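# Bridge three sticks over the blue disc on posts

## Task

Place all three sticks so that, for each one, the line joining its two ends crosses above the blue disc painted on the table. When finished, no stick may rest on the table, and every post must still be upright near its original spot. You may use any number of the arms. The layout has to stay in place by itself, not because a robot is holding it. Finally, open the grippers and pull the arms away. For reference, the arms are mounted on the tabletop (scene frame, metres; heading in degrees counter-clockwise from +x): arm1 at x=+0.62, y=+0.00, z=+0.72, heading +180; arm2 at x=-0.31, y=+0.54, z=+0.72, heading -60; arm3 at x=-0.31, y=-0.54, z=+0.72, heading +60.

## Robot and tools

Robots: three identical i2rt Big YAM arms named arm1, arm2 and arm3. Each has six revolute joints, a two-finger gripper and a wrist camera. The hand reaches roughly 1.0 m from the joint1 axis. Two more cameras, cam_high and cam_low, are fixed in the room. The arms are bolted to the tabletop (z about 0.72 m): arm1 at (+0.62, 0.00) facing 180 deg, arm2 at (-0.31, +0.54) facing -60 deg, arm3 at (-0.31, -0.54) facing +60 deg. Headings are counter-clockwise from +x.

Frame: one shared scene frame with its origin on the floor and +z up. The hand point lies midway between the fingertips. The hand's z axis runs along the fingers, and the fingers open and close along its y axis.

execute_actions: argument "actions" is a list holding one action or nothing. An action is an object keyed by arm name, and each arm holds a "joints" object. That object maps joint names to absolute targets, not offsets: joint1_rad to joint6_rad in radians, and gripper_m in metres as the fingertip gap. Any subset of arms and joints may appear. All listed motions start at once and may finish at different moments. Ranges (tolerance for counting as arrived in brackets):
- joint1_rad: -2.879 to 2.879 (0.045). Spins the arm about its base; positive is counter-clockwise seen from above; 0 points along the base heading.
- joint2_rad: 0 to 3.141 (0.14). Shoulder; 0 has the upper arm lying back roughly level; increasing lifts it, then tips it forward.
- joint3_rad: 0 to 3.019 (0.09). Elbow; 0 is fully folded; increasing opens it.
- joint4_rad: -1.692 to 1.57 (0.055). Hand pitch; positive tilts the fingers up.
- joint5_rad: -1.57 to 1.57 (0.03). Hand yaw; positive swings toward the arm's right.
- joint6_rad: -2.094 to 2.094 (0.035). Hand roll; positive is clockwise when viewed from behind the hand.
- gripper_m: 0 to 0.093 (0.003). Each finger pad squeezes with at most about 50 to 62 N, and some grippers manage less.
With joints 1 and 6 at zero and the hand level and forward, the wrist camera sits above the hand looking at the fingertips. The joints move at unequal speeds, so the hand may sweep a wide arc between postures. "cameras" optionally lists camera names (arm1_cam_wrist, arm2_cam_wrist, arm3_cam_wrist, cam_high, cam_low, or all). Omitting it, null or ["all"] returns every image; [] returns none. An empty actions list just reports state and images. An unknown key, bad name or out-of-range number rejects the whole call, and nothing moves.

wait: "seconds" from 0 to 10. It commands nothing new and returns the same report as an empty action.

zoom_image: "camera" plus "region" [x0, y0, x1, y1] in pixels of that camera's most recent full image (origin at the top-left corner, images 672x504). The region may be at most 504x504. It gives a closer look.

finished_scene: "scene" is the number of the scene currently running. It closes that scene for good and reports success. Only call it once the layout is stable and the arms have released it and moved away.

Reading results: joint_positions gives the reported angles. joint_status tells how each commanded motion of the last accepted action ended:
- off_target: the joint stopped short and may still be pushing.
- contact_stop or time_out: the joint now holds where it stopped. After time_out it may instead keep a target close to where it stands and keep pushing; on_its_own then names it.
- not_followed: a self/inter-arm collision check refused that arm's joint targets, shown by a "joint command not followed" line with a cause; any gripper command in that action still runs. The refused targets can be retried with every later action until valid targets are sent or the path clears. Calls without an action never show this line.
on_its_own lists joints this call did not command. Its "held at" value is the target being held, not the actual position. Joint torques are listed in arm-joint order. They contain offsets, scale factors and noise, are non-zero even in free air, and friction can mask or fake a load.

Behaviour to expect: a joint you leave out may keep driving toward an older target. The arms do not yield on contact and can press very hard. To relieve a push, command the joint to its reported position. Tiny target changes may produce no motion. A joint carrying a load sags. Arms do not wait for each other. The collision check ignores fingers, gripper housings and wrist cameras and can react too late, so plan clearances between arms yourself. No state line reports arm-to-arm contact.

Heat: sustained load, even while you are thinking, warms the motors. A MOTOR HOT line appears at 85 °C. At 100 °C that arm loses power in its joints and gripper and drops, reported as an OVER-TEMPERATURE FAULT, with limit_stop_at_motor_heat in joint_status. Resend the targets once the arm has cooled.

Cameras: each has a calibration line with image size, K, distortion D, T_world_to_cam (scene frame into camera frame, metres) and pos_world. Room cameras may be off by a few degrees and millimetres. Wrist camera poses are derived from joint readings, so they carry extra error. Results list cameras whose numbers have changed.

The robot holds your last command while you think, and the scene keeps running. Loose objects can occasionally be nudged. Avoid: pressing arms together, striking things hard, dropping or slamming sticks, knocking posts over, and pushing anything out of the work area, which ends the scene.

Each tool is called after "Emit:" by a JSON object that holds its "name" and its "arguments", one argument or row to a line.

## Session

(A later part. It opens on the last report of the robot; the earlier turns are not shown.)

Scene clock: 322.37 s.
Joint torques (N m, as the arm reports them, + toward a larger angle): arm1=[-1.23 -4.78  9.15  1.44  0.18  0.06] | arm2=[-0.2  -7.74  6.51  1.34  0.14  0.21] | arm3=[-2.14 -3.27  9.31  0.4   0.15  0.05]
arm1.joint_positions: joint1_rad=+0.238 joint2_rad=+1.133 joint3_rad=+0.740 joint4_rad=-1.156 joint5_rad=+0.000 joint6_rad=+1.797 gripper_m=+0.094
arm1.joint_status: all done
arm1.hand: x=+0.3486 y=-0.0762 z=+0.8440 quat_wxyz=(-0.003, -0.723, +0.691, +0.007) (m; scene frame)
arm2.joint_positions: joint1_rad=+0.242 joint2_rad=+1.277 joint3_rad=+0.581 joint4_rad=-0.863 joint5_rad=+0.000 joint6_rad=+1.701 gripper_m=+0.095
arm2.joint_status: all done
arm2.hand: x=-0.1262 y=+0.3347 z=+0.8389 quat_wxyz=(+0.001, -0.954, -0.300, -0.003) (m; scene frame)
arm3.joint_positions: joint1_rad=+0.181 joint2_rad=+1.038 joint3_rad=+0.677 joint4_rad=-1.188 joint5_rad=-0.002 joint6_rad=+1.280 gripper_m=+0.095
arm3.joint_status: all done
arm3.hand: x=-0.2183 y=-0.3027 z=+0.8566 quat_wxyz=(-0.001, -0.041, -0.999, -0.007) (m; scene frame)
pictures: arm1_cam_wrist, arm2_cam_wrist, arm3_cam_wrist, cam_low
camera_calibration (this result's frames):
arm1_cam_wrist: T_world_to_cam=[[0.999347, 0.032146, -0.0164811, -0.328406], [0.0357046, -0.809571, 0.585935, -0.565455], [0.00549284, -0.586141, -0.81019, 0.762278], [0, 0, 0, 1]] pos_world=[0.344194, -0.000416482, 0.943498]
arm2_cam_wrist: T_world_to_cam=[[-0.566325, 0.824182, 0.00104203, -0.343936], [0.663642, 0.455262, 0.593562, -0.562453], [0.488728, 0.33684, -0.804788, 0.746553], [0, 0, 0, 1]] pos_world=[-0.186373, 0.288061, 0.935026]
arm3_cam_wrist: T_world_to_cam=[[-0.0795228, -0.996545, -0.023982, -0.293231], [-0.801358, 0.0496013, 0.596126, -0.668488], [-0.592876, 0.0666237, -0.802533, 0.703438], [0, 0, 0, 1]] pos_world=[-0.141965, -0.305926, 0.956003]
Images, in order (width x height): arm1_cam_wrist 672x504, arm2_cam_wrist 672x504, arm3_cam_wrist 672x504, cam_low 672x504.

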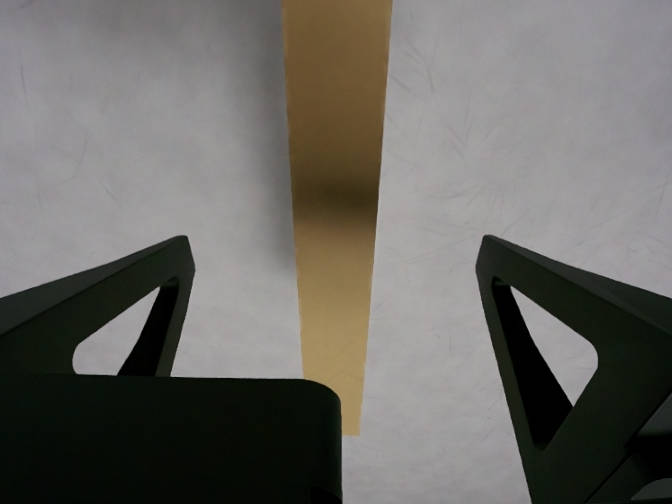

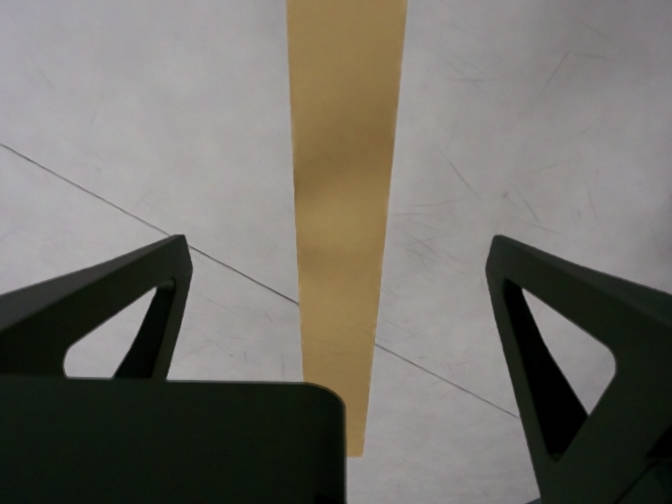

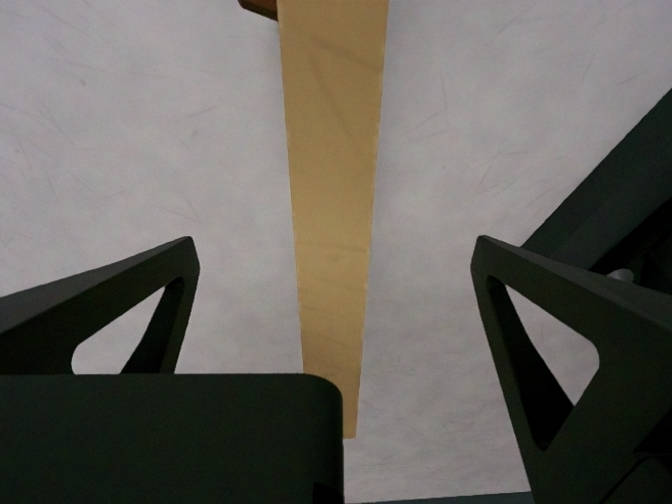

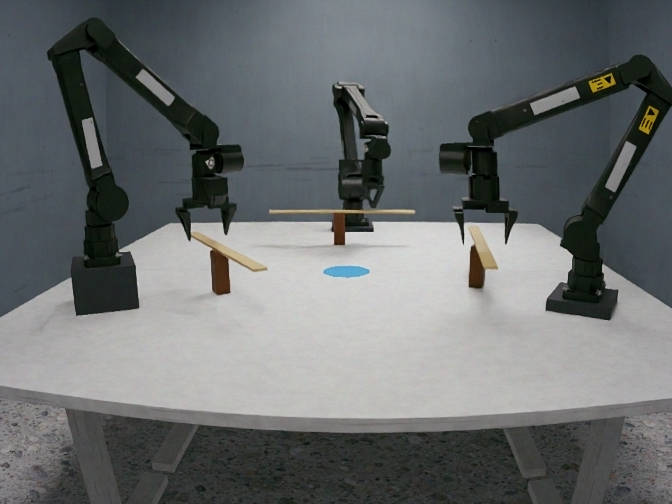

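Emit:
{"name": "execute_actions", "arguments": {
  "actions": [
    {"arm1":{"joints":{"joint2_rad":1.19,"joint3_rad":0.689,"joint4_rad":-1.044,"joint6_rad":1.822}},"arm2":{"joints":{"joint2_rad":1.357,"joint3_rad":0.541,"joint4_rad":-0.731,"joint6_rad":1.735}},"arm3":{"joints":{"joint2_rad":1.106,"joint3_rad":0.626,"joint4_rad":-1.073,"joint6_rad":1.302}}}
  ],
  "cameras": ["arm1_cam_wrist","arm2_cam_wrist","arm3_cam_wrist","cam_low"]
}}

Scene clock: 338.77 s.
Joint torques (N m, as the arm reports them, + toward a larger angle): arm1=[-0.84 -6.43  8.48  1.24  0.21  0.09] | arm2=[-0.27 -8.4   5.6   1.44  0.14  0.23] | arm3=[-2.25 -4.11  8.98  0.3   0.13  0.05]
arm1.joint_positions: joint1_rad=+0.238 joint2_rad=+1.192 joint3_rad=+0.687 joint4_rad=-1.060 joint5_rad=+0.000 joint6_rad=+1.808 gripper_m=+0.094
arm1.joint_status: all done
arm1.hand: x=+0.3492 y=-0.0757 z=+0.8105 quat_wxyz=(+0.004, -0.719, +0.695, +0.003) (m; scene frame)
arm2.joint_positions: joint1_rad=+0.242 joint2_rad=+1.354 joint3_rad=+0.546 joint4_rad=-0.748 joint5_rad=+0.000 joint6_rad=+1.722 gripper_m=+0.095
arm2.joint_status: all done
arm2.hand: x=-0.1255 y=+0.3341 z=+0.8100 quat_wxyz=(-0.001, -0.957, -0.290, -0.003) (m; scene frame)
arm3.joint_positions: joint1_rad=+0.181 joint2_rad=+1.101 joint3_rad=+0.625 joint4_rad=-1.086 joint5_rad=-0.002 joint6_rad=+1.289 gripper_m=+0.095
arm3.joint_status: all done
arm3.hand: x=-0.2178 y=-0.3013 z=+0.8240 quat_wxyz=(+0.001, -0.045, -0.999, -0.001) (m; scene frame)
pictures: arm1_cam_wrist, arm2_cam_wrist, arm3_cam_wrist, cam_low
camera_calibration (this result's frames):
arm1_cam_wrist: T_world_to_cam=[[0.999796, 0.0202036, -0.000673415, -0.343456], [0.0168096, -0.812412, 0.582841, -0.53654], [0.0112284, -0.582733, -0.812586, 0.735619], [0, 0, 0, 1]] pos_world=[0.344145, -0.000283126, 0.91024]
arm2_cam_wrist: T_world_to_cam=[[-0.549208, 0.835682, -0.00261436, -0.341771], [0.671396, 0.443098, 0.594047, -0.540898], [0.497593, 0.3245, -0.804426, 0.728084], [0, 0, 0, 1]] pos_world=[-0.186836, 0.289019, 0.906116]
arm3_cam_wrist: T_world_to_cam=[[-0.0883455, -0.996023, -0.0115504, -0.304583], [-0.798001, 0.0638319, 0.599266, -0.646268], [-0.596145, 0.0621597, -0.800467, 0.67375], [0, 0, 0, 1]] pos_world=[-0.140979, -0.303999, 0.923083]
Images, in order (width x height): arm1_cam_wrist 672x504, arm2_cam_wrist 672x504, arm3_cam_wrist 672x504, cam_low 672x504.

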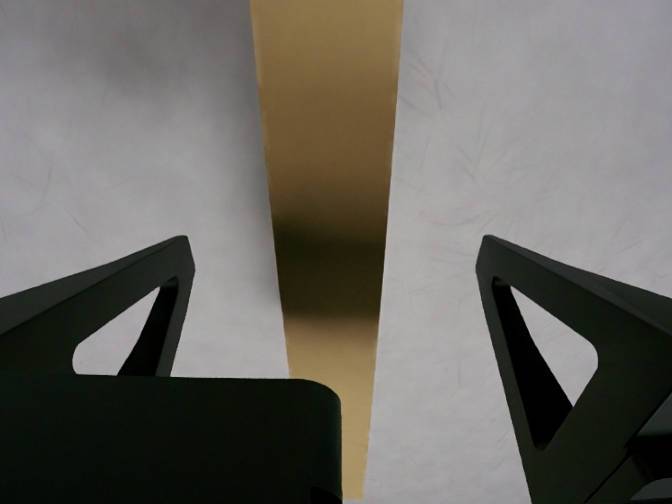

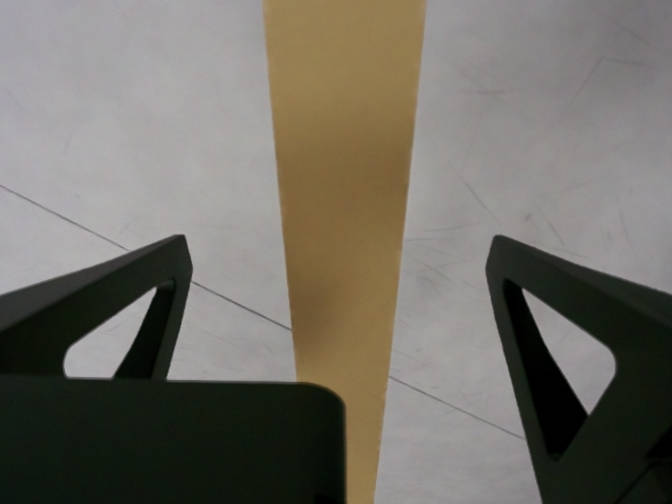

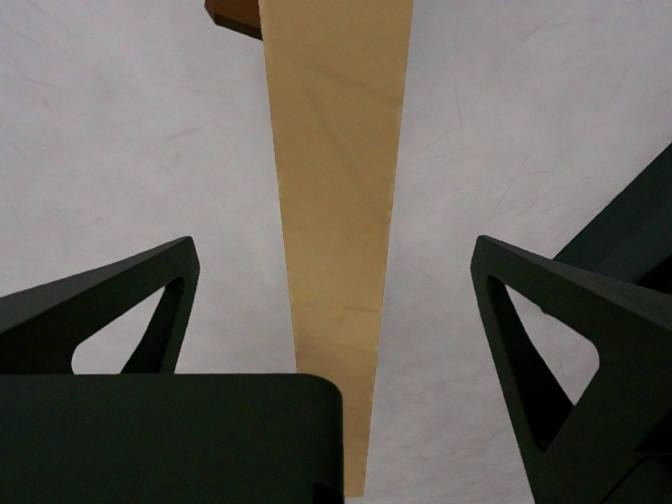

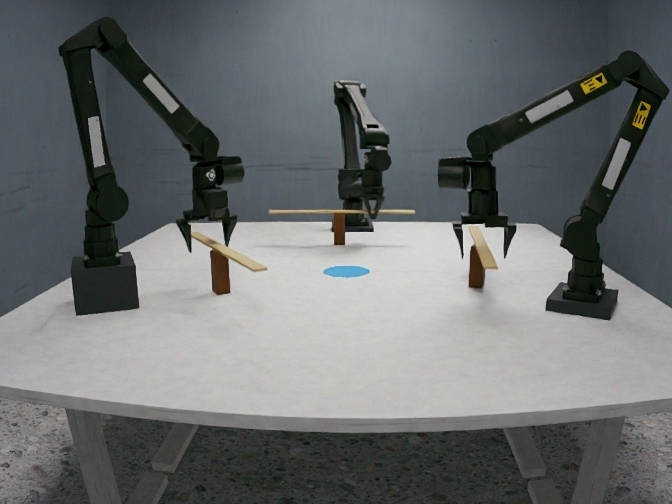

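Emit:
{"name": "execute_actions", "arguments": {
  "actions": [
    {"arm1":{"joints":{"gripper_m":0.012}},"arm2":{"joints":{"gripper_m":0.012}},"arm3":{"joints":{"gripper_m":0.012}}}
  ]
}}

Scene clock: 349.00 s.
Joint torques (N m, as the arm reports them, + toward a larger angle): arm1=[-0.65 -5.84  8.51  1.14  0.18  0.04] | arm2=[ 0.04 -8.59  5.73  1.29  0.15  0.17] | arm3=[-2.07 -4.17  9.03  0.38  0.14  0.05]
arm1.joint_positions: joint1_rad=+0.238 joint2_rad=+1.192 joint3_rad=+0.687 joint4_rad=-1.059 joint5_rad=+0.000 joint6_rad=+1.811 gripper_m=+0.027
arm1.joint_status: gripper_m off_target (ended at +0.027, target +0.012)
arm1.hand: x=+0.3492 y=-0.0758 z=+0.8105 quat_wxyz=(+0.004, -0.718, +0.696, +0.003) (m; scene frame)
arm2.joint_positions: joint1_rad=+0.242 joint2_rad=+1.354 joint3_rad=+0.546 joint4_rad=-0.748 joint5_rad=+0.000 joint6_rad=+1.724 gripper_m=+0.027
arm2.joint_status: gripper_m off_target (ended at +0.027, target +0.012)
arm2.hand: x=-0.1254 y=+0.3341 z=+0.8100 quat_wxyz=(-0.001, -0.957, -0.289, -0.004) (m; scene frame)
arm3.joint_positions: joint1_rad=+0.181 joint2_rad=+1.101 joint3_rad=+0.625 joint4_rad=-1.086 joint5_rad=-0.002 joint6_rad=+1.290 gripper_m=+0.028
arm3.joint_status: gripper_m off_target (ended at +0.028, target +0.012)
arm3.hand: x=-0.2178 y=-0.3012 z=+0.8240 quat_wxyz=(+0.001, -0.046, -0.999, -0.001) (m; scene frame)
pictures: arm1_cam_wrist, arm2_cam_wrist, arm3_cam_wrist, cam_high, cam_low
camera_calibration (this result's frames):
arm1_cam_wrist: T_world_to_cam=[[0.999839, 0.0179172, -0.000971065, -0.343329], [0.0151207, -0.812176, 0.583217, -0.536307], [0.00966094, -0.583137, -0.812316, 0.735865], [0, 0, 0, 1]] pos_world=[0.344274, -0.000313436, 0.910205]
arm2_cam_wrist: T_world_to_cam=[[-0.547611, 0.836728, -0.00291865, -0.341591], [0.671919, 0.441823, 0.594405, -0.54076], [0.498644, 0.323542, -0.804161, 0.728275], [0, 0, 0, 1]] pos_world=[-0.186862, 0.289112, 0.906084]
arm3_cam_wrist: T_world_to_cam=[[-0.0898638, -0.995883, -0.0119141, -0.304482], [-0.797985, 0.0648382, 0.59918, -0.645869], [-0.59594, 0.0633518, -0.800526, 0.674217], [0, 0, 0, 1]] pos_world=[-0.140962, -0.304064, 0.923092]
Images, in order (width x height): arm1_cam_wrist 672x504, arm2_cam_wrist 672x504, arm3_cam_wrist 672x504, cam_high 672x504, cam_low 672x504.

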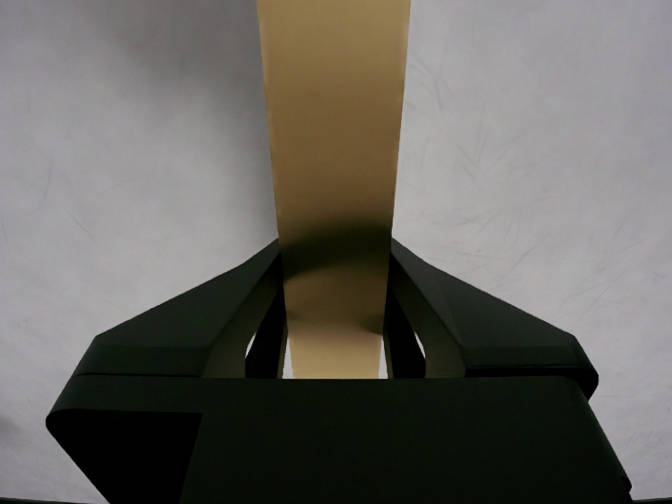

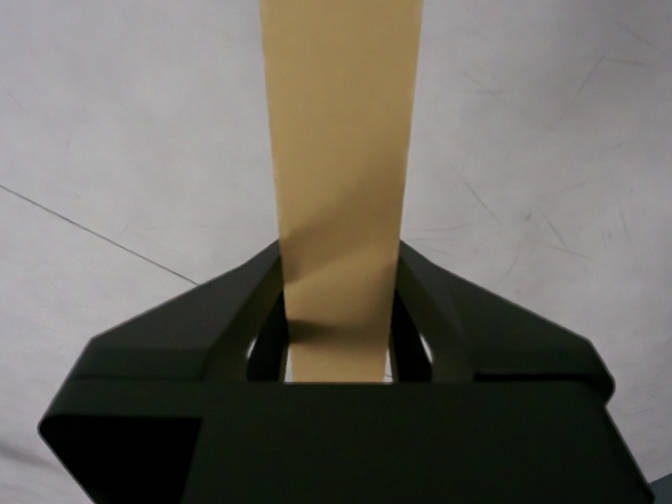

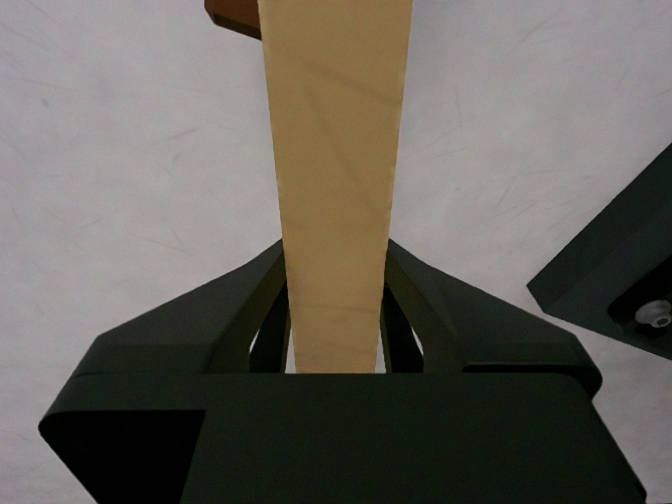

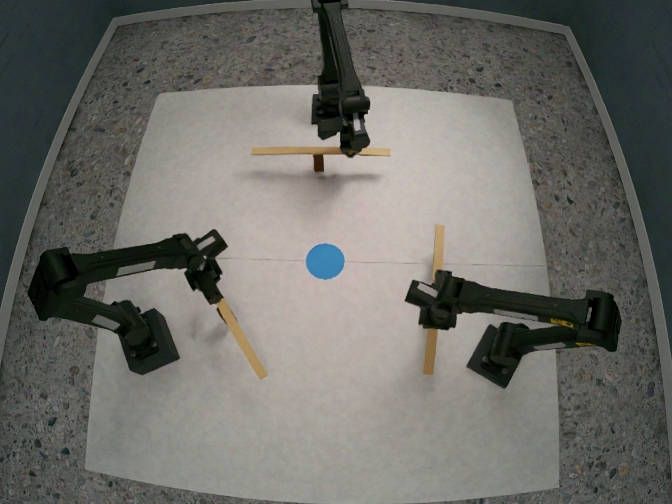

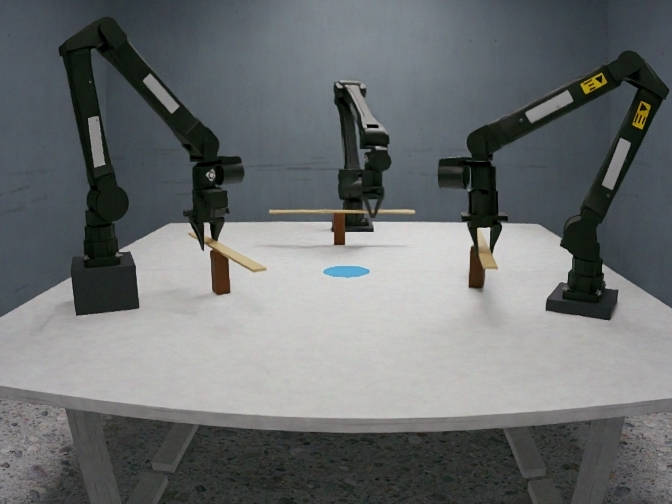

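Emit:
{"name": "execute_actions", "arguments": {
  "actions": [
    {"arm1":{"joints":{"joint2_rad":0.972}},"arm2":{"joints":{"joint2_rad":1.108}},"arm3":{"joints":{"joint2_rad":1.025,"joint3_rad":0.695}}}
  ],
  "cameras": ["cam_high","cam_low"]
}}

Scene clock: 434.10 s.
Joint torques (N m, as the arm reports them, + toward a larger angle): arm1=[-0.54 -3.39  9.66  1.63  0.16  0.04] | arm2=[ 0.04 -5.47  7.29  2.    0.12  0.18] | arm3=[-2.02 -4.86 14.21  0.45  0.15  0.04]
arm1.joint_positions: joint1_rad=+0.238 joint2_rad=+0.966 joint3_rad=+0.687 joint4_rad=-1.059 joint5_rad=+0.000 joint6_rad=+1.811 gripper_m=+0.027
arm1.joint_status: all done
arm1.hand: x=+0.3435 y=-0.0780 z=+0.8700 quat_wxyz=(-0.094, -0.714, +0.691, +0.060) (m; scene frame)
arm2.joint_positions: joint1_rad=+0.242 joint2_rad=+1.099 joint3_rad=+0.546 joint4_rad=-0.748 joint5_rad=+0.000 joint6_rad=+1.724 gripper_m=+0.027
arm2.joint_status: all done
arm2.hand: x=-0.1073 y=+0.3137 z=+0.8781 quat_wxyz=(-0.116, -0.949, -0.286, -0.059) (m; scene frame)
arm3.joint_positions: joint1_rad=+0.181 joint2_rad=+1.037 joint3_rad=+0.647 joint4_rad=-1.086 joint5_rad=-0.002 joint6_rad=+1.290 gripper_m=+0.028
arm3.joint_status: all done
arm3.hand: x=-0.2135 y=-0.2903 z=+0.8468 quat_wxyz=(-0.013, -0.046, -0.998, -0.041) (m; scene frame)
pictures: cam_high, cam_low
Images, in order (width x height): cam_high 672x504, cam_low 672x504.

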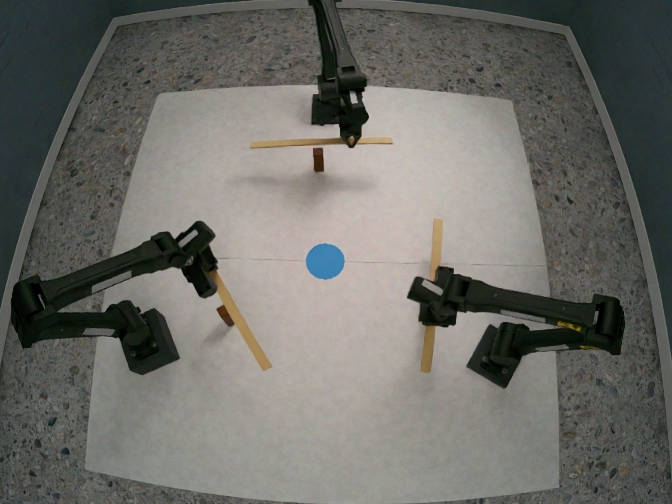

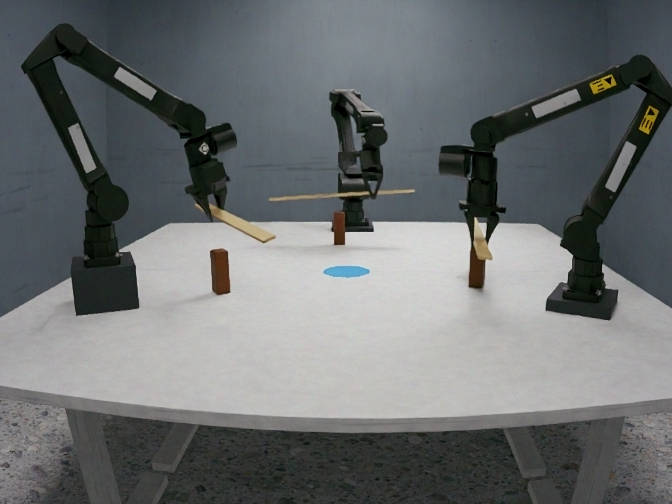

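Emit:
{"name": "execute_actions", "arguments": {
  "actions": [
    {"arm1":{"joints":{"joint1_rad":-0.1335,"joint2_rad":0.975,"joint3_rad":0.652,"joint4_rad":-0.92,"joint6_rad":-0.136}},"arm2":{"joints":{"joint1_rad":-0.079,"joint2_rad":1.108,"joint3_rad":0.483,"joint4_rad":-0.625,"joint6_rad":-0.114}},"arm3":{"joints":{"joint2_rad":1.01,"joint3_rad":0.733,"joint4_rad":-0.91,"joint6_rad":0.2}}}
  ],
  "cameras": ["cam_high","cam_low"]
}}

Scene clock: 456.97 s.
Joint torques (N m, as the arm reports them, + toward a larger angle): arm1=[-0.12 -3.43  9.74  2.41  0.1  -0.23] | arm2=[ 0.15 -5.2   7.61  2.34  0.08 -0.13] | arm3=[-1.82 -6.1  15.13  1.1   0.09 -0.18]
arm1.joint_positions: joint1_rad=-0.131 joint2_rad=+0.970 joint3_rad=+0.650 joint4_rad=-0.940 joint5_rad=-0.001 joint6_rad=-0.122 gripper_m=+0.027
arm1.joint_status: all done
arm1.hand: x=+0.3193 y=+0.0280 z=+0.8619 quat_wxyz=(+0.022, -0.988, -0.013, +0.151) (m; scene frame)
arm2.joint_positions: joint1_rad=-0.079 joint2_rad=+1.099 joint3_rad=+0.485 joint4_rad=-0.646 joint5_rad=-0.002 joint6_rad=-0.101 gripper_m=+0.027
arm2.joint_status: all done
arm2.hand: x=-0.1889 y=+0.2647 z=+0.8608 quat_wxyz=(-0.122, -0.496, -0.855, +0.086) (m; scene frame)
arm3.joint_positions: joint1_rad=+0.181 joint2_rad=+1.033 joint3_rad=+0.681 joint4_rad=-0.929 joint5_rad=-0.002 joint6_rad=+0.213 gripper_m=+0.028
arm3.joint_status: all done
arm3.hand: x=-0.1948 y=-0.2425 z=+0.8688 quat_wxyz=(-0.107, +0.468, -0.872, -0.092) (m; scene frame)
pictures: cam_high, cam_low
Images, in order (width x height): cam_high 672x504, cam_low 672x504.

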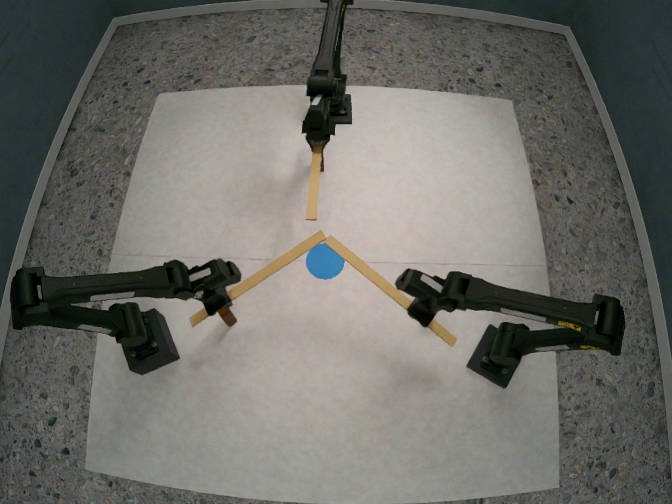

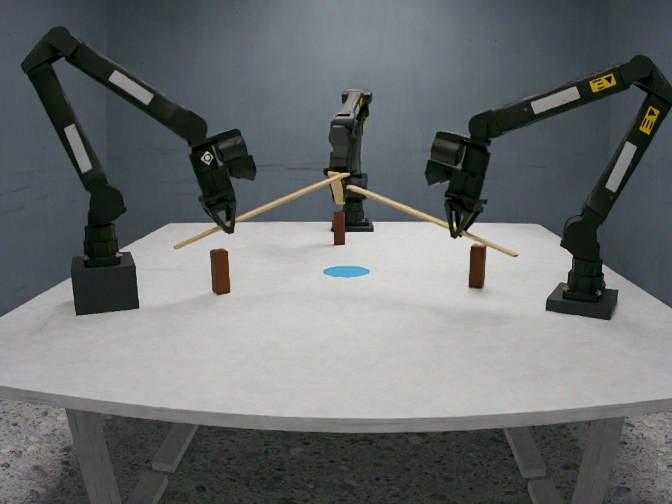

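Emit:
{"name": "execute_actions", "arguments": {
  "actions": [
    {"arm3":{"joints":{"joint1_rad":-0.062,"joint2_rad":0.995}}}
  ],
  "cameras": []
}}

Emit:
{"name": "execute_actions", "arguments": {
  "actions": [
    {"arm3":{"joints":{"joint6_rad":-0.11}}}
  ]
}}

Scene clock: 468.23 s.
Joint torques (N m, as the arm reports them, + toward a larger angle): arm1=[-0.56 -3.81  9.8   2.1   0.11 -0.2 ] | arm2=[ 0.47 -5.9   7.48  2.29  0.06 -0.1 ] | arm3=[-2.04 -5.93 15.18  1.11  0.05 -0.18]
arm1.joint_positions: joint1_rad=-0.131 joint2_rad=+0.970 joint3_rad=+0.650 joint4_rad=-0.940 joint5_rad=-0.001 joint6_rad=-0.123 gripper_m=+0.027
arm1.joint_status: not commanded
arm1.hand: x=+0.3193 y=+0.0280 z=+0.8619 quat_wxyz=(+0.022, -0.988, -0.014, +0.151) (m; scene frame)
arm2.joint_positions: joint1_rad=-0.079 joint2_rad=+1.099 joint3_rad=+0.485 joint4_rad=-0.646 joint5_rad=-0.002 joint6_rad=-0.101 gripper_m=+0.027
arm2.joint_status: not commanded
arm2.hand: x=-0.1889 y=+0.2647 z=+0.8608 quat_wxyz=(-0.122, -0.496, -0.856, +0.086) (m; scene frame)
arm3.joint_positions: joint1_rad=-0.061 joint2_rad=+1.018 joint3_rad=+0.681 joint4_rad=-0.929 joint5_rad=-0.001 joint6_rad=+0.212 gripper_m=+0.028
arm3.joint_status: all done
arm3.hand: x=-0.1276 y=-0.2785 z=+0.8735 quat_wxyz=(-0.124, +0.360, -0.921, -0.082) (m; scene frame)
pictures: none
No camera images: the call's "cameras" was empty. Leave "cameras" out to get every camera's image.

Scene clock: 469.57 s.
Joint torques (N m, as the arm reports them, + toward a larger angle): arm1=[-0.52 -3.71  9.92  2.19  0.09 -0.19] | arm2=[ 0.42 -5.61  7.37  2.37  0.11 -0.08] | arm3=[-2.34 -5.83 15.14  1.21  0.04 -0.18]
arm1.joint_positions: joint1_rad=-0.131 joint2_rad=+0.970 joint3_rad=+0.650 joint4_rad=-0.940 joint5_rad=-0.001 joint6_rad=-0.123 gripper_m=+0.027
arm1.joint_status: not commanded
arm1.hand: x=+0.3193 y=+0.0280 z=+0.8619 quat_wxyz=(+0.022, -0.988, -0.014, +0.151) (m; scene frame)
arm2.joint_positions: joint1_rad=-0.079 joint2_rad=+1.099 joint3_rad=+0.485 joint4_rad=-0.646 joint5_rad=-0.002 joint6_rad=-0.101 gripper_m=+0.027
arm2.joint_status: not commanded
arm2.hand: x=-0.1889 y=+0.2647 z=+0.8608 quat_wxyz=(-0.122, -0.496, -0.856, +0.086) (m; scene frame)
arm3.joint_positions: joint1_rad=-0.061 joint2_rad=+1.018 joint3_rad=+0.681 joint4_rad=-0.929 joint5_rad=-0.001 joint6_rad=-0.097 gripper_m=+0.028
arm3.joint_status: all done
arm3.hand: x=-0.1276 y=-0.2785 z=+0.8735 quat_wxyz=(-0.135, +0.497, -0.855, -0.062) (m; scene frame)
pictures: arm1_cam_wrist, arm2_cam_wrist, arm3_cam_wrist, cam_high, cam_low
camera_calibration (this result's frames):
arm1_cam_wrist: T_world_to_cam=[[-0.00755217, 0.999098, 0.0417881, -0.0579116], [0.946037, -0.00640032, 0.323996, -0.577938], [0.323971, 0.04198, -0.945135, 0.835018], [0, 0, 0, 1]] pos_world=[0.275792, 0.0191063, 0.978874]
arm2_cam_wrist: T_world_to_cam=[[-0.872857, -0.487326, 0.0251986, -0.0533588], [-0.453716, 0.829498, 0.325691, -0.58153], [-0.17962, 0.272849, -0.94514, 0.82984], [0, 0, 0, 1]] pos_world=[-0.161368, 0.229954, 0.975059]
arm3_cam_wrist: T_world_to_cam=[[0.869206, -0.494069, 0.0194146, -0.0383851], [-0.470904, -0.815203, 0.337184, -0.579627], [-0.150765, -0.302225, -0.941238, 0.84403], [0, 0, 0, 1]] pos_world=[-0.112334, -0.236392, 0.99062]
Images, in order (width x height): arm1_cam_wrist 672x504, arm2_cam_wrist 672x504, arm3_cam_wrist 672x504, cam_high 672x504, cam_low 672x504.

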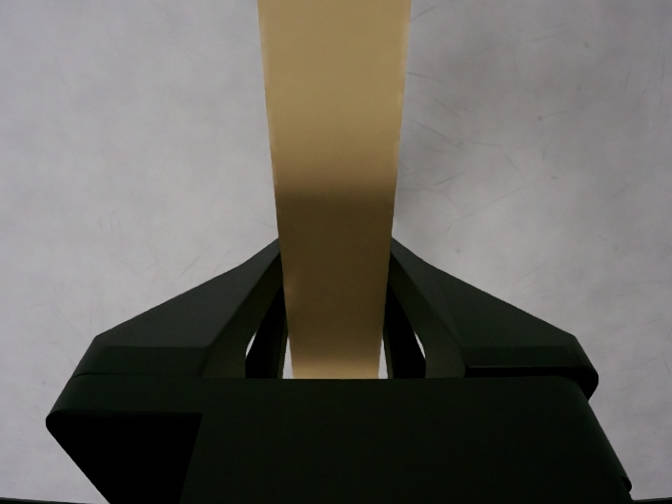

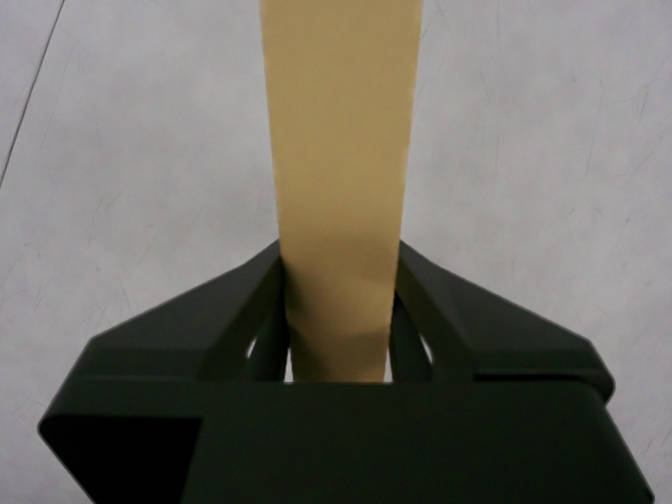

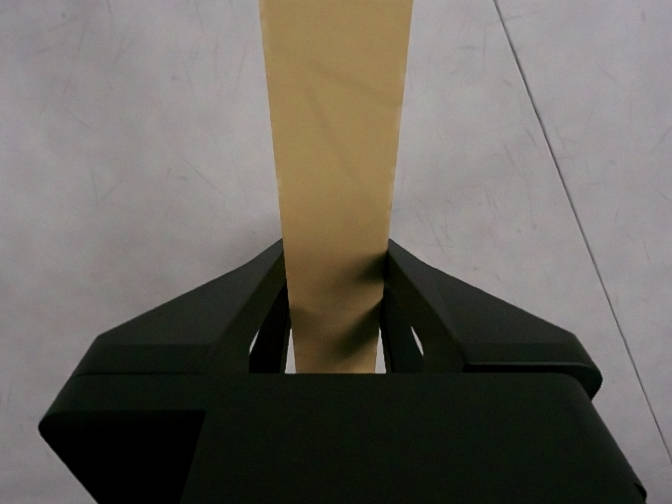

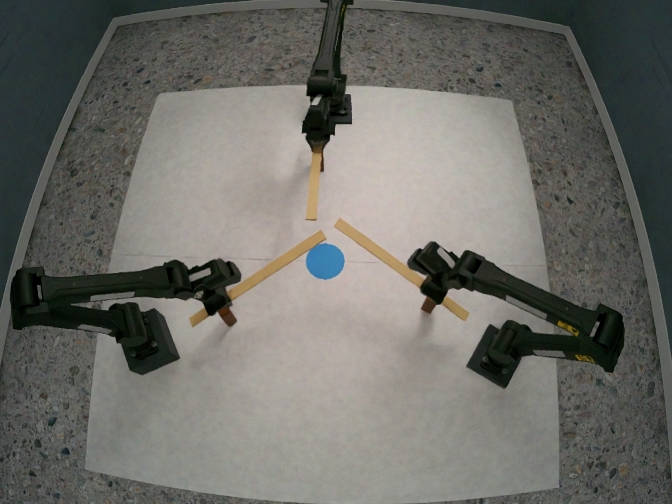

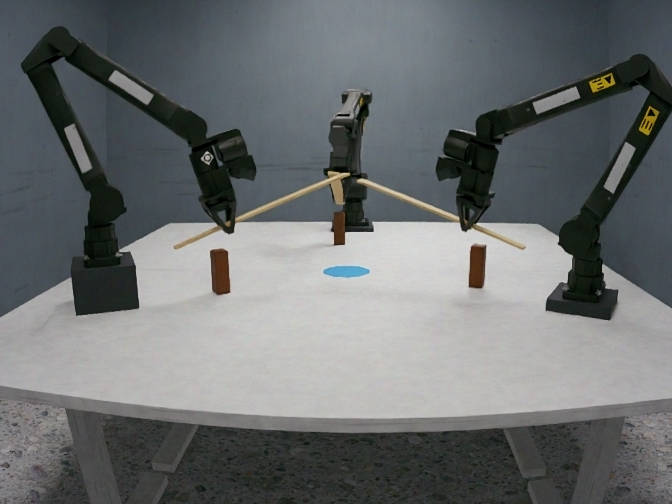

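Emit:
{"name": "zoom_image", "arguments": {
  "camera": "cam_low",
  "region": [290, 150, 410, 250]
}}

Emit:
{"name": "zoom_image", "arguments": {
  "camera": "cam_high",
  "region": [270, 190, 390, 290]
}}

Region (290, 150, 410, 250) of cam_low's 672x504 image, scaled by 4.200, with more detail than that image has.

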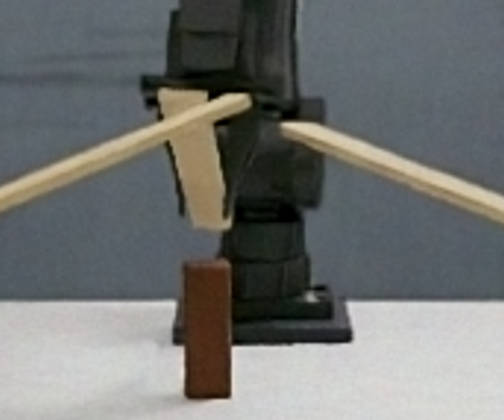

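Region (270, 190, 390, 290) of cam_high's 672x504 image, scaled by 4.200, with more detail than that image has.

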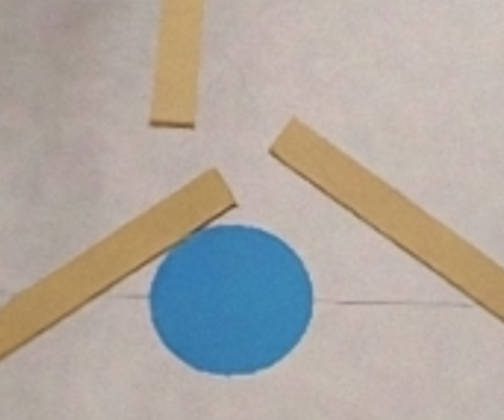

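Emit:
{"name": "execute_actions", "arguments": {
  "actions": [
    {"arm1":{"joints":{"joint2_rad":1.05,"joint3_rad":0.78}},"arm2":{"joints":{"joint2_rad":1.172,"joint3_rad":0.62,"joint4_rad":-0.668}},"arm3":{"joints":{"joint2_rad":1.078,"joint3_rad":0.805,"joint4_rad":-0.883}}}
  ],
  "cameras": ["cam_high","cam_low"]
}}

Emit:
{"name": "zoom_image", "arguments": {
  "camera": "cam_low",
  "region": [290, 140, 410, 240]
}}

Emit:
{"name": "zoom_image", "arguments": {
  "camera": "cam_high",
  "region": [270, 190, 390, 290]
}}

Scene clock: 590.67 s.
Joint torques (N m, as the arm reports them, + toward a larger angle): arm1=[-1.07 -6.49 14.54  2.14  0.12 -0.23] | arm2=[ 0.93 -7.57 10.11  0.74  0.1  -0.08] | arm3=[-2.01 -4.25 15.04  1.17  0.05 -0.2 ]
arm1.joint_positions: joint1_rad=-0.131 joint2_rad=+1.057 joint3_rad=+0.723 joint4_rad=-0.938 joint5_rad=-0.001 joint6_rad=-0.123 gripper_m=+0.027
arm1.joint_status: all done
arm1.hand: x=+0.2927 y=+0.0305 z=+0.8683 quat_wxyz=(+0.021, -0.989, -0.014, +0.145) (m; scene frame)
arm2.joint_positions: joint1_rad=-0.079 joint2_rad=+1.175 joint3_rad=+0.582 joint4_rad=-0.657 joint5_rad=-0.002 joint6_rad=-0.101 gripper_m=+0.027
arm2.joint_status: all done
arm2.hand: x=-0.1745 y=+0.2323 z=+0.8754 quat_wxyz=(-0.126, -0.495, -0.855, +0.089) (m; scene frame)
arm3.joint_positions: joint1_rad=-0.061 joint2_rad=+1.066 joint3_rad=+0.757 joint4_rad=-0.897 joint5_rad=-0.001 joint6_rad=-0.097 gripper_m=+0.028
arm3.joint_status: all done
arm3.hand: x=-0.1078 y=-0.2504 z=+0.8940 quat_wxyz=(-0.161, +0.495, -0.851, -0.074) (m; scene frame)
pictures: cam_high, cam_low
Images, in order (width x height): cam_high 672x504, cam_low 672x504.

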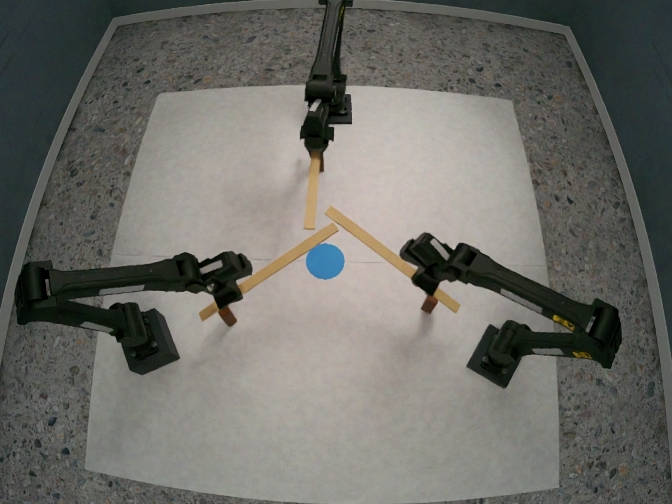

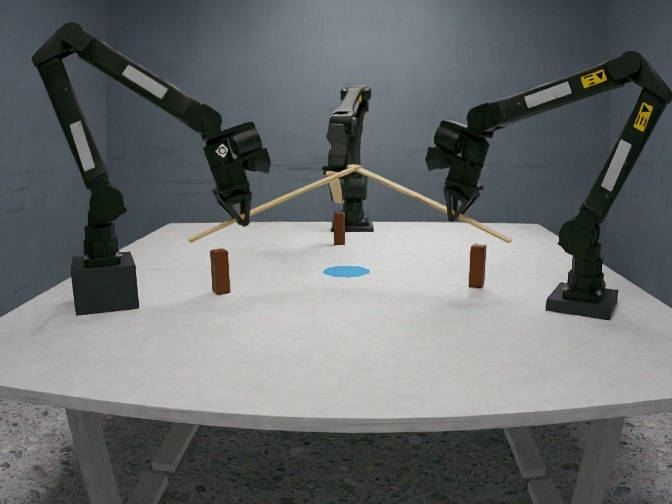

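Region (290, 140, 410, 240) of cam_low's 672x504 image, scaled by 4.200, with more detail than that image has.

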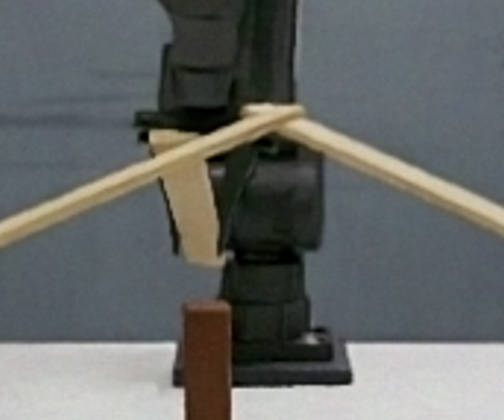

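Region (270, 190, 390, 290) of cam_high's 672x504 image, scaled by 4.200, with more detail than that image has.

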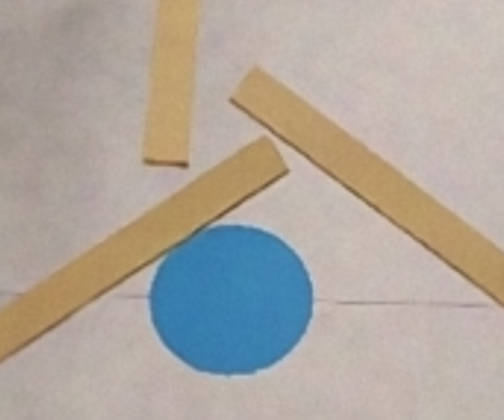

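Emit:
{"name": "execute_actions", "arguments": {
  "actions": [
    {"arm1":{"joints":{"joint4_rad":-0.89}},"arm2":{"joints":{"joint6_rad":-0.062}},"arm3":{"joints":{"joint4_rad":-0.925}}}
  ],
  "cameras": ["cam_high","cam_low"]
}}

Emit:
{"name": "zoom_image", "arguments": {
  "camera": "cam_low",
  "region": [300, 145, 390, 215]
}}

Emit:
{"name": "zoom_image", "arguments": {
  "camera": "cam_high",
  "region": [270, 190, 390, 290]
}}

Scene clock: 612.03 s.
Joint torques (N m, as the arm reports them, + toward a larger angle): arm1=[-1.16 -5.95 14.55  2.42  0.14 -0.19] | arm2=[ 0.39 -7.83 10.08  0.64  0.12  0.23] | arm3=[-2.13 -4.46 15.06  0.15  0.05 -0.21]
arm1.joint_positions: joint1_rad=-0.131 joint2_rad=+1.057 joint3_rad=+0.723 joint4_rad=-0.913 joint5_rad=-0.001 joint6_rad=-0.123 gripper_m=+0.027
arm1.joint_status: all done
arm1.hand: x=+0.2868 y=+0.0310 z=+0.8701 quat_wxyz=(+0.023, -0.987, -0.014, +0.157) (m; scene frame)
arm2.joint_positions: joint1_rad=-0.079 joint2_rad=+1.175 joint3_rad=+0.582 joint4_rad=-0.657 joint5_rad=-0.002 joint6_rad=-0.076 gripper_m=+0.027
arm2.joint_status: all done
arm2.hand: x=-0.1745 y=+0.2323 z=+0.8754 quat_wxyz=(-0.127, -0.506, -0.849, +0.087) (m; scene frame)
arm3.joint_positions: joint1_rad=-0.061 joint2_rad=+1.066 joint3_rad=+0.757 joint4_rad=-0.915 joint5_rad=-0.001 joint6_rad=-0.097 gripper_m=+0.028
arm3.joint_status: all done
arm3.hand: x=-0.1102 y=-0.2538 z=+0.8925 quat_wxyz=(-0.153, +0.496, -0.852, -0.070) (m; scene frame)
pictures: cam_high, cam_low
Images, in order (width x height): cam_high 672x504, cam_low 672x504.

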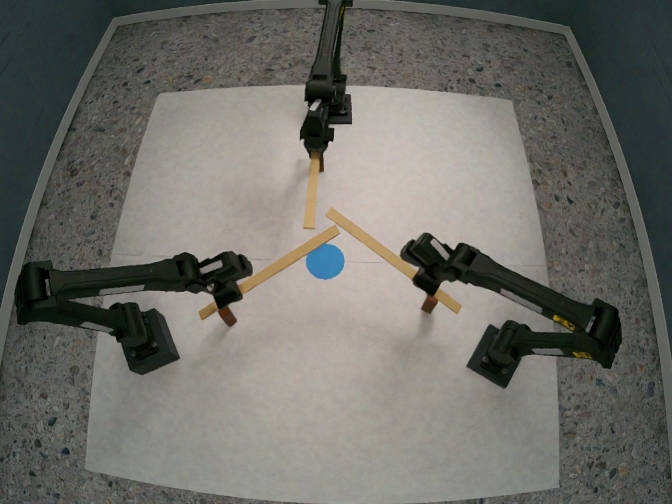

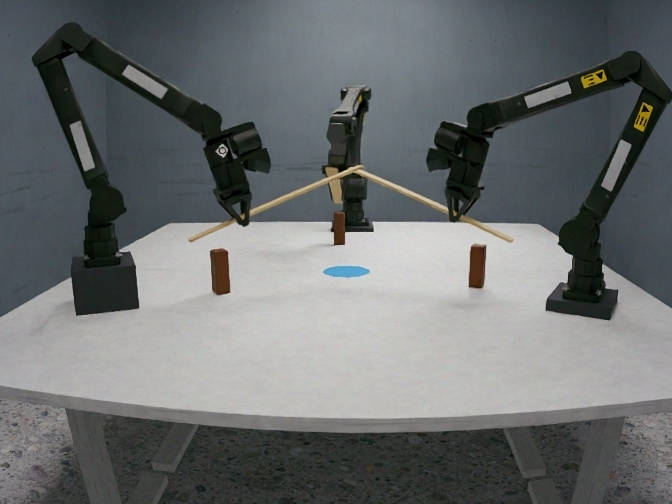

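Region (300, 145, 390, 215) of cam_low's 672x504 image, scaled by 5.600, with more detail than that image has.

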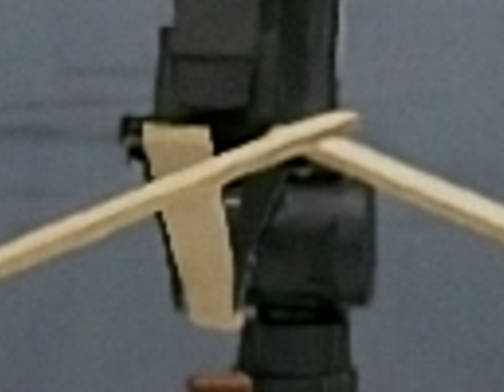

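Region (270, 190, 390, 290) of cam_high's 672x504 image, scaled by 4.200, with more detail than that image has.

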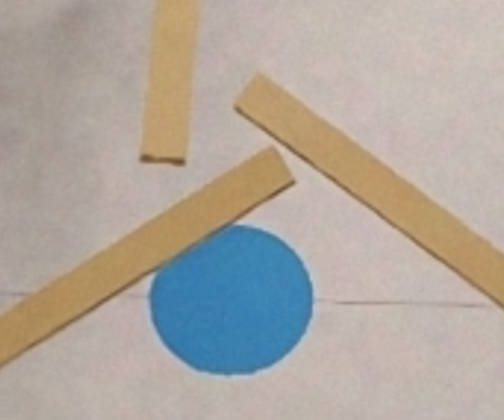

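Emit:
{"name": "execute_actions", "arguments": {
  "actions": [
    {"arm1":{"joints":{"joint2_rad":1.128,"joint3_rad":0.86}},"arm2":{"joints":{"joint2_rad":1.244,"joint3_rad":0.703,"joint4_rad":-0.683}},"arm3":{"joints":{"joint2_rad":1.163,"joint3_rad":0.896}}}
  ],
  "cameras": ["cam_high","cam_low"]
}}

Emit:
{"name": "zoom_image", "arguments": {
  "camera": "cam_low",
  "region": [300, 140, 390, 210]
}}

Emit:
{"name": "zoom_image", "arguments": {
  "camera": "cam_high",
  "region": [270, 190, 390, 290]
}}

Scene clock: 628.90 s.
Joint torques (N m, as the arm reports them, + toward a larger angle): arm1=[-0.31 -6.52 14.84  2.09  0.13 -0.21] | arm2=[ 0.04 -8.25 10.61  0.78  0.09  0.24] | arm3=[-2.2  -5.68 15.34  0.28  0.03 -0.18]
arm1.joint_positions: joint1_rad=-0.131 joint2_rad=+1.128 joint3_rad=+0.801 joint4_rad=-0.908 joint5_rad=-0.001 joint6_rad=-0.123 gripper_m=+0.027
arm1.joint_status: all done
arm1.hand: x=+0.2570 y=+0.0338 z=+0.8817 quat_wxyz=(+0.023, -0.986, -0.014, +0.163) (m; scene frame)
arm2.joint_positions: joint1_rad=-0.079 joint2_rad=+1.240 joint3_rad=+0.657 joint4_rad=-0.671 joint5_rad=-0.002 joint6_rad=-0.075 gripper_m=+0.027
arm2.joint_status: all done
arm2.hand: x=-0.1639 y=+0.2085 z=+0.8827 quat_wxyz=(-0.126, -0.507, -0.849, +0.086) (m; scene frame)
arm3.joint_positions: joint1_rad=-0.061 joint2_rad=+1.158 joint3_rad=+0.843 joint4_rad=-0.920 joint5_rad=-0.001 joint6_rad=-0.097 gripper_m=+0.028
arm3.joint_status: all done
arm3.hand: x=-0.0924 y=-0.2285 z=+0.8991 quat_wxyz=(-0.149, +0.496, -0.853, -0.068) (m; scene frame)
pictures: cam_high, cam_low
Images, in order (width x height): cam_high 672x504, cam_low 672x504.

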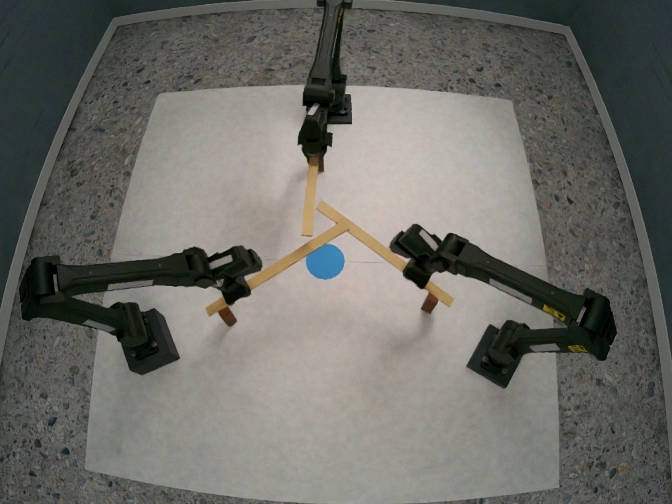

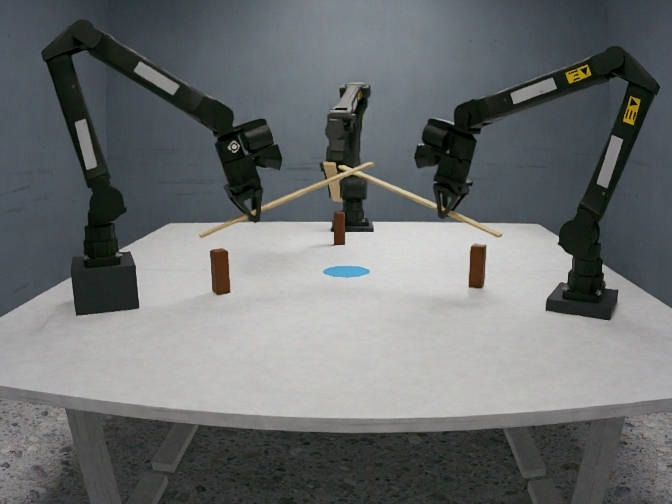

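Region (300, 140, 390, 210) of cam_low's 672x504 image, scaled by 5.600, with more detail than that image has.

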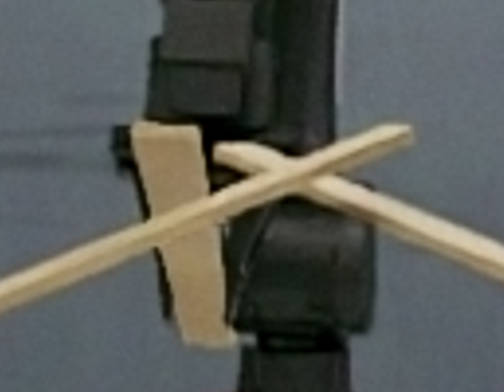

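Region (270, 190, 390, 290) of cam_high's 672x504 image, scaled by 4.200, with more detail than that image has.

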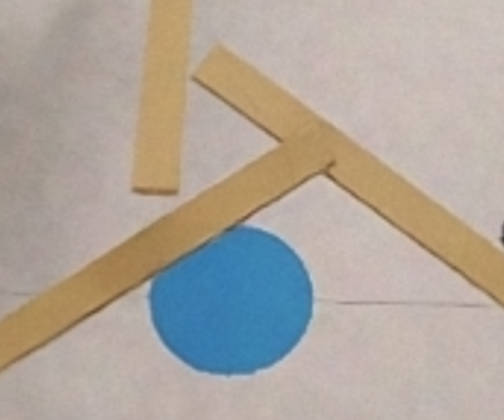

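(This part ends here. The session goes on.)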